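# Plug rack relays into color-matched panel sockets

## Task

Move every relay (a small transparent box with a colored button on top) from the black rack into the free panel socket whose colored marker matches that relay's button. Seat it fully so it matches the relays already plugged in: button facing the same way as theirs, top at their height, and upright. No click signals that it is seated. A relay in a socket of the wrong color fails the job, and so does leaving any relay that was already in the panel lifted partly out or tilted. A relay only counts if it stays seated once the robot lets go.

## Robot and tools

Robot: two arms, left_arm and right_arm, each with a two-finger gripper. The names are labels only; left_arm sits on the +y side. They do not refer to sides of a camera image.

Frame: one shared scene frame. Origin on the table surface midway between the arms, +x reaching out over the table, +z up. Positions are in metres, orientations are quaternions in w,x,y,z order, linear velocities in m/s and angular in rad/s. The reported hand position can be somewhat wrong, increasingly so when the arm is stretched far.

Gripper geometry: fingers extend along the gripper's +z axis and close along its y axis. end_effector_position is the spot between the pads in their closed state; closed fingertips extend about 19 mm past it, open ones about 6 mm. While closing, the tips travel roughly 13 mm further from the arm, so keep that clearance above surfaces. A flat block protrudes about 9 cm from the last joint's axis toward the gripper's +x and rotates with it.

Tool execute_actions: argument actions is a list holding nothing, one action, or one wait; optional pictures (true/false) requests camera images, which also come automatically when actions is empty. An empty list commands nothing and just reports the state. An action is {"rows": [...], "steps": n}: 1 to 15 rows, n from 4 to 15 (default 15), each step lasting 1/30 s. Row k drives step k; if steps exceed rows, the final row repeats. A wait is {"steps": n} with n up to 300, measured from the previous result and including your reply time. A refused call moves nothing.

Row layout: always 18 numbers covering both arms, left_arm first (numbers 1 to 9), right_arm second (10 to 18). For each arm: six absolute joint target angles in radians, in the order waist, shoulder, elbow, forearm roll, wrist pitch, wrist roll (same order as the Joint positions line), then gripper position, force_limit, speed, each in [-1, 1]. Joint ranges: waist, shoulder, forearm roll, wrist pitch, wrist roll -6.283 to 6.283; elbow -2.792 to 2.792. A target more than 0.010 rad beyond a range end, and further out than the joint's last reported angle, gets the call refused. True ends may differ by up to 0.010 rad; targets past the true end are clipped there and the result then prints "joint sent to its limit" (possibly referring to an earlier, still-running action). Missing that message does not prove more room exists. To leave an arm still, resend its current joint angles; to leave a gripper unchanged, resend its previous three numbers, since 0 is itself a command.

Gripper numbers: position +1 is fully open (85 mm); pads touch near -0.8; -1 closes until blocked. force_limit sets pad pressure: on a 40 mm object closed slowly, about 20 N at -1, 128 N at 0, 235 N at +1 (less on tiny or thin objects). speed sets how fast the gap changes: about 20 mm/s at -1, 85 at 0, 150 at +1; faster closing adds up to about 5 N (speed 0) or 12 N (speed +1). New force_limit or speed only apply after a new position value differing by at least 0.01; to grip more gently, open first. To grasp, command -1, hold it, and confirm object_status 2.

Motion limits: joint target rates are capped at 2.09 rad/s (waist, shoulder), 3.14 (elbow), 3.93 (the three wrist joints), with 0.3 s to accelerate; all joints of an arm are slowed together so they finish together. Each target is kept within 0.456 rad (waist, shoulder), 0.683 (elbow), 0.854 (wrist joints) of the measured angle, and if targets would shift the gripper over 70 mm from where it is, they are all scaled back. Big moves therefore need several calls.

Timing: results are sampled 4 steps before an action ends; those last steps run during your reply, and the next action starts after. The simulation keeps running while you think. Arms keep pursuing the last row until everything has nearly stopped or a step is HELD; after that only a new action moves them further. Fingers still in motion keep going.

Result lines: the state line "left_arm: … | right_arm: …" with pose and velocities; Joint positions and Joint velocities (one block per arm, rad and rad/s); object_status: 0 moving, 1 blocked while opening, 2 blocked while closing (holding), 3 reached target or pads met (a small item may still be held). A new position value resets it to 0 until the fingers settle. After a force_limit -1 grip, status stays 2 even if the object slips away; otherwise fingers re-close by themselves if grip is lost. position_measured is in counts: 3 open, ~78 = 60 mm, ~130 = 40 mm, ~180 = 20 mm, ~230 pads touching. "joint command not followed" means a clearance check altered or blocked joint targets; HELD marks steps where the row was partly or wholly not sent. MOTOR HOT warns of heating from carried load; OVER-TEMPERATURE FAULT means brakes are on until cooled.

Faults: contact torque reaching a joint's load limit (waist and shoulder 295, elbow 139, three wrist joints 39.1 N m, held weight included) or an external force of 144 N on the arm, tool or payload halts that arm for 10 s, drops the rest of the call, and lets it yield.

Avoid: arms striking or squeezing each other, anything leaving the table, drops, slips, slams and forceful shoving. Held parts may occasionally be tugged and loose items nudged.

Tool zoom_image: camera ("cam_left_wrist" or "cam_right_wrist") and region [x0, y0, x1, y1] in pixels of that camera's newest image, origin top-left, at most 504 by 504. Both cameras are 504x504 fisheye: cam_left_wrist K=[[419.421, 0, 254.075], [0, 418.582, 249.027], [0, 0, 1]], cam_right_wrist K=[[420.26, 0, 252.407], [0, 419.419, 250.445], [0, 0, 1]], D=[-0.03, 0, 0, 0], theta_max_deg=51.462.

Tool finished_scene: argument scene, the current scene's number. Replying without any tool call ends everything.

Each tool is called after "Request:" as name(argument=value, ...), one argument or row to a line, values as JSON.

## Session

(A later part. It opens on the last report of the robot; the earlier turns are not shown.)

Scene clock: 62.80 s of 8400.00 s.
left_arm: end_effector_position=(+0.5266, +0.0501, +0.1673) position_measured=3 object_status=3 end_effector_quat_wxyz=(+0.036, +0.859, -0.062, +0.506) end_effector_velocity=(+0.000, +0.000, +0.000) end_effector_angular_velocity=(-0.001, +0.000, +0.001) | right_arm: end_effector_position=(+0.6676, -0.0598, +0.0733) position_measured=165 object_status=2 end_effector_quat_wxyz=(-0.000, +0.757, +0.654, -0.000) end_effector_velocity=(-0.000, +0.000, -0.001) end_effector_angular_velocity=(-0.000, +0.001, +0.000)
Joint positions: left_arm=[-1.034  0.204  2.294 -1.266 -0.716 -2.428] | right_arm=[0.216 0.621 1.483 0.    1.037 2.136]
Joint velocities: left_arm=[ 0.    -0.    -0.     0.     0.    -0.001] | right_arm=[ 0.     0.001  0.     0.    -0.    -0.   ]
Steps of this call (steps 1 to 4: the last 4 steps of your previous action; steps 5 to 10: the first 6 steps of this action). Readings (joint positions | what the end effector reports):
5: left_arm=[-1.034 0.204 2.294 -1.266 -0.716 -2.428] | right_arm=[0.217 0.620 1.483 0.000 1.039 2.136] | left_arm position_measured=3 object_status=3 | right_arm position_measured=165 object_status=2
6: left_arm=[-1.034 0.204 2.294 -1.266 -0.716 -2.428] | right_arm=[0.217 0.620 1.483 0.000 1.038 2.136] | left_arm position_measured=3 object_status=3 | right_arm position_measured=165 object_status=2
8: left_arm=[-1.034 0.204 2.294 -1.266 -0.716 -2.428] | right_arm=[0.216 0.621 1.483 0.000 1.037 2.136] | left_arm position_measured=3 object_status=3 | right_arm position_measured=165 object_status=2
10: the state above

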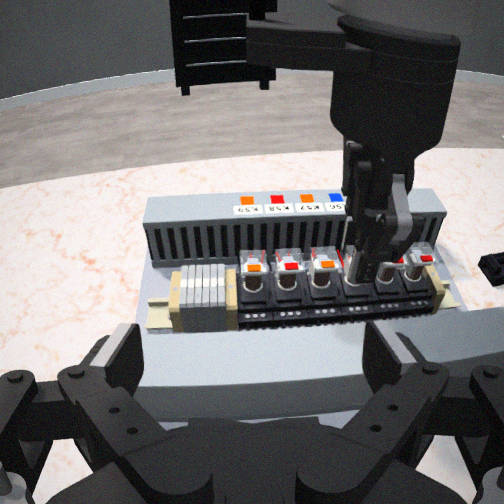

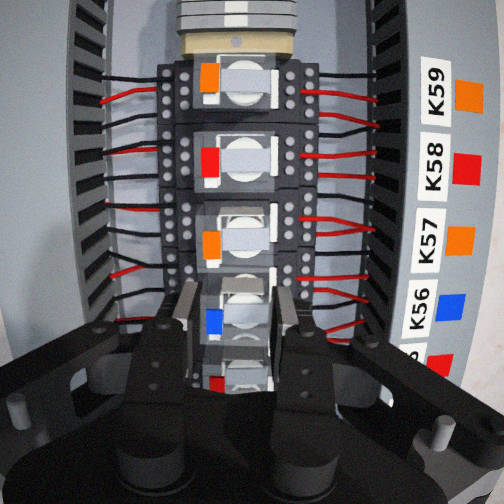

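Slipped: seated. Open, lift.

Request:
execute_actions(
  actions=[
    {"rows":[[-1.0337,0.2039,2.2943,-1.266,-0.7165,-2.428,1,0,0,0.2165,0.6205,1.483,0,1.0381,2.1365,0.3,-0.6,0.5],[-1.0337,0.2039,2.2943,-1.266,-0.7165,-2.428,1,0,0,0.2165,0.6205,1.483,0,1.0381,2.1365,0.3,-0.6,0.5],[-1.0337,0.2039,2.2943,-1.266,-0.7165,-2.428,1,0,0,0.2165,0.6205,1.483,0,1.0381,2.1365,0.3,-0.6,0.5],[-1.0337,0.2039,2.2943,-1.266,-0.7165,-2.428,1,0,0,0.2165,0.6205,1.483,0,1.0381,2.1365,0.3,-0.6,0.5],[-1.0337,0.2039,2.2943,-1.266,-0.7165,-2.428,1,0,0,0.2165,0.6205,1.483,0,1.0381,2.1365,0.3,-0.6,0.5],[-1.0337,0.2039,2.2943,-1.266,-0.7165,-2.428,1,0,0,0.2165,0.6205,1.483,0,1.0381,2.1365,0.3,-0.6,0.5],[-1.0337,0.2039,2.2943,-1.266,-0.7165,-2.428,1,0,0,0.2165,0.576,1.441,0,1.1246,2.1365,0.3,-0.6,0.5]],"steps":15},
  ],
)

Request:
execute_actions(
  actions=[
    {"rows":[[-1.0337,0.2039,2.2943,-1.266,-0.7165,-2.428,1,0,0,0.2165,0.52,1.38,0,1.2416,2.1365,0.3,-0.6,0.5]],"steps":15},
  ],
  pictures=true,
)

Request:
zoom_image(
  camera="cam_left_wrist",
  region=[220,220,460,330],
)

Scene clock: 63.47 s of 8400.00 s.
left_arm: end_effector_position=(+0.5266, +0.0501, +0.1673) position_measured=3 object_status=3 end_effector_quat_wxyz=(+0.036, +0.859, -0.062, +0.506) end_effector_velocity=(-0.001, -0.001, -0.000) end_effector_angular_velocity=(+0.002, +0.000, -0.003) | right_arm: end_effector_position=(+0.6686, -0.0593, +0.1275) position_measured=94 object_status=0 end_effector_quat_wxyz=(+0.000, +0.757, +0.654, +0.001) end_effector_velocity=(-0.002, +0.001, +0.325) end_effector_angular_velocity=(+0.029, -0.052, -0.003)
Joint positions: left_arm=[-1.034  0.204  2.294 -1.266 -0.716 -2.428] | right_arm=[0.216 0.58  1.443 0.    1.116 2.136]
Joint velocities: left_arm=[-0.002  0.     0.001  0.    -0.001  0.001] | right_arm=[-0.    -0.259 -0.212  0.006  0.412  0.   ]
Steps of this call (steps 1 to 4: the last 4 steps of your previous action; steps 5 to 9: the robot went on to your last target; steps 10 to 20: the first 11 steps of this action). Readings (joint positions | what the end effector reports):
10: left_arm=[-1.034 0.204 2.294 -1.266 -0.716 -2.428] | right_arm=[0.216 0.621 1.483 0.000 1.037 2.136] | left_arm position_measured=3 object_status=3 | right_arm position_measured=165 object_status=0
11: left_arm=[-1.034 0.204 2.294 -1.266 -0.716 -2.428] | right_arm=[0.216 0.621 1.483 0.000 1.037 2.136] | left_arm position_measured=3 object_status=3 | right_arm position_measured=164 object_status=0
13: left_arm=[-1.034 0.204 2.294 -1.266 -0.716 -2.428] | right_arm=[0.216 0.622 1.484 -0.000 1.037 2.136] | left_arm position_measured=3 object_status=3 | right_arm position_measured=152 object_status=0
17: left_arm=[-1.034 0.204 2.294 -1.266 -0.716 -2.428] | right_arm=[0.216 0.618 1.480 -0.000 1.045 2.136] | left_arm position_measured=3 object_status=3 | right_arm position_measured=113 object_status=0
20: the state above

Scene clock: 63.97 s of 8400.00 s.
left_arm: end_effector_position=(+0.5266, +0.0501, +0.1673) position_measured=3 object_status=3 end_effector_quat_wxyz=(+0.036, +0.859, -0.062, +0.506) end_effector_velocity=(+0.001, +0.000, +0.000) end_effector_angular_velocity=(-0.001, -0.000, +0.001) | right_arm: end_effector_position=(+0.6629, -0.0618, +0.2106) position_measured=91 object_status=3 end_effector_quat_wxyz=(-0.000, +0.757, +0.654, -0.000) end_effector_velocity=(+0.002, +0.001, +0.002) end_effector_angular_velocity=(+0.001, -0.003, +0.001)
Joint positions: left_arm=[-1.034  0.204  2.294 -1.266 -0.716 -2.428] | right_arm=[0.217 0.52  1.38  0.    1.242 2.136]
Joint velocities: left_arm=[ 0.001  0.    -0.    -0.    -0.001 -0.001] | right_arm=[ 0.001  0.001 -0.005 -0.     0.001  0.   ]
Steps of this call (steps 1 to 4: the last 4 steps of your previous action; steps 5 to 15: the first 11 steps of this action). Readings (joint positions | what the end effector reports):
5: left_arm=[-1.034 0.204 2.294 -1.266 -0.716 -2.428] | right_arm=[0.216 0.576 1.441 0.000 1.125 2.136] | left_arm position_measured=3 object_status=3 | right_arm position_measured=91 object_status=0
6: left_arm=[-1.034 0.204 2.294 -1.266 -0.716 -2.428] | right_arm=[0.216 0.573 1.438 -0.000 1.132 2.136] | left_arm position_measured=3 object_status=3 | right_arm position_measured=91 object_status=0
8: left_arm=[-1.034 0.204 2.294 -1.266 -0.716 -2.428] | right_arm=[0.216 0.548 1.409 -0.000 1.186 2.136] | left_arm position_measured=3 object_status=3 | right_arm position_measured=91 object_status=0
12: left_arm=[-1.034 0.204 2.294 -1.266 -0.716 -2.428] | right_arm=[0.217 0.519 1.380 0.000 1.241 2.136] | left_arm position_measured=3 object_status=3 | right_arm position_measured=91 object_status=3
15: the state above

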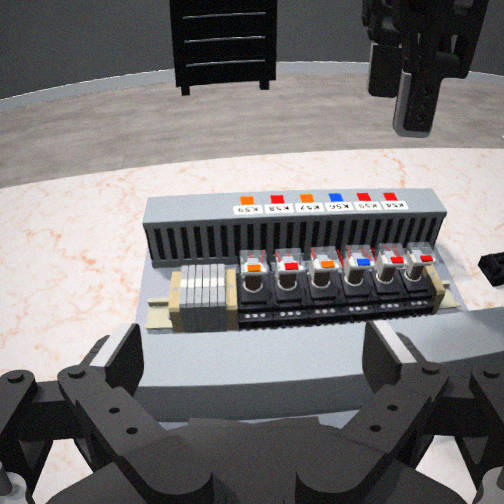

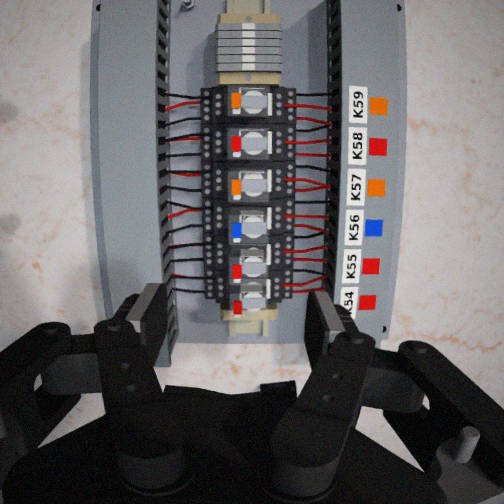

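Region (220, 220, 460, 330) of cam_left_wrist's 504x504 image, scaled by 2.100, with more detail than that image has; it fills the top 231 rows of this view, and the rest is white.

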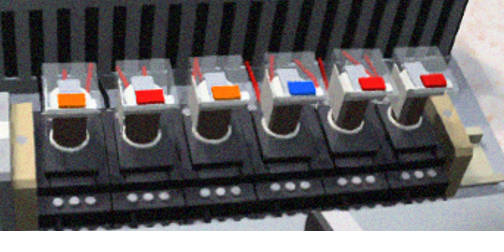

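All level.

Request:
finished_scene(
  scene=1,
)

The scene is finished: the task was done.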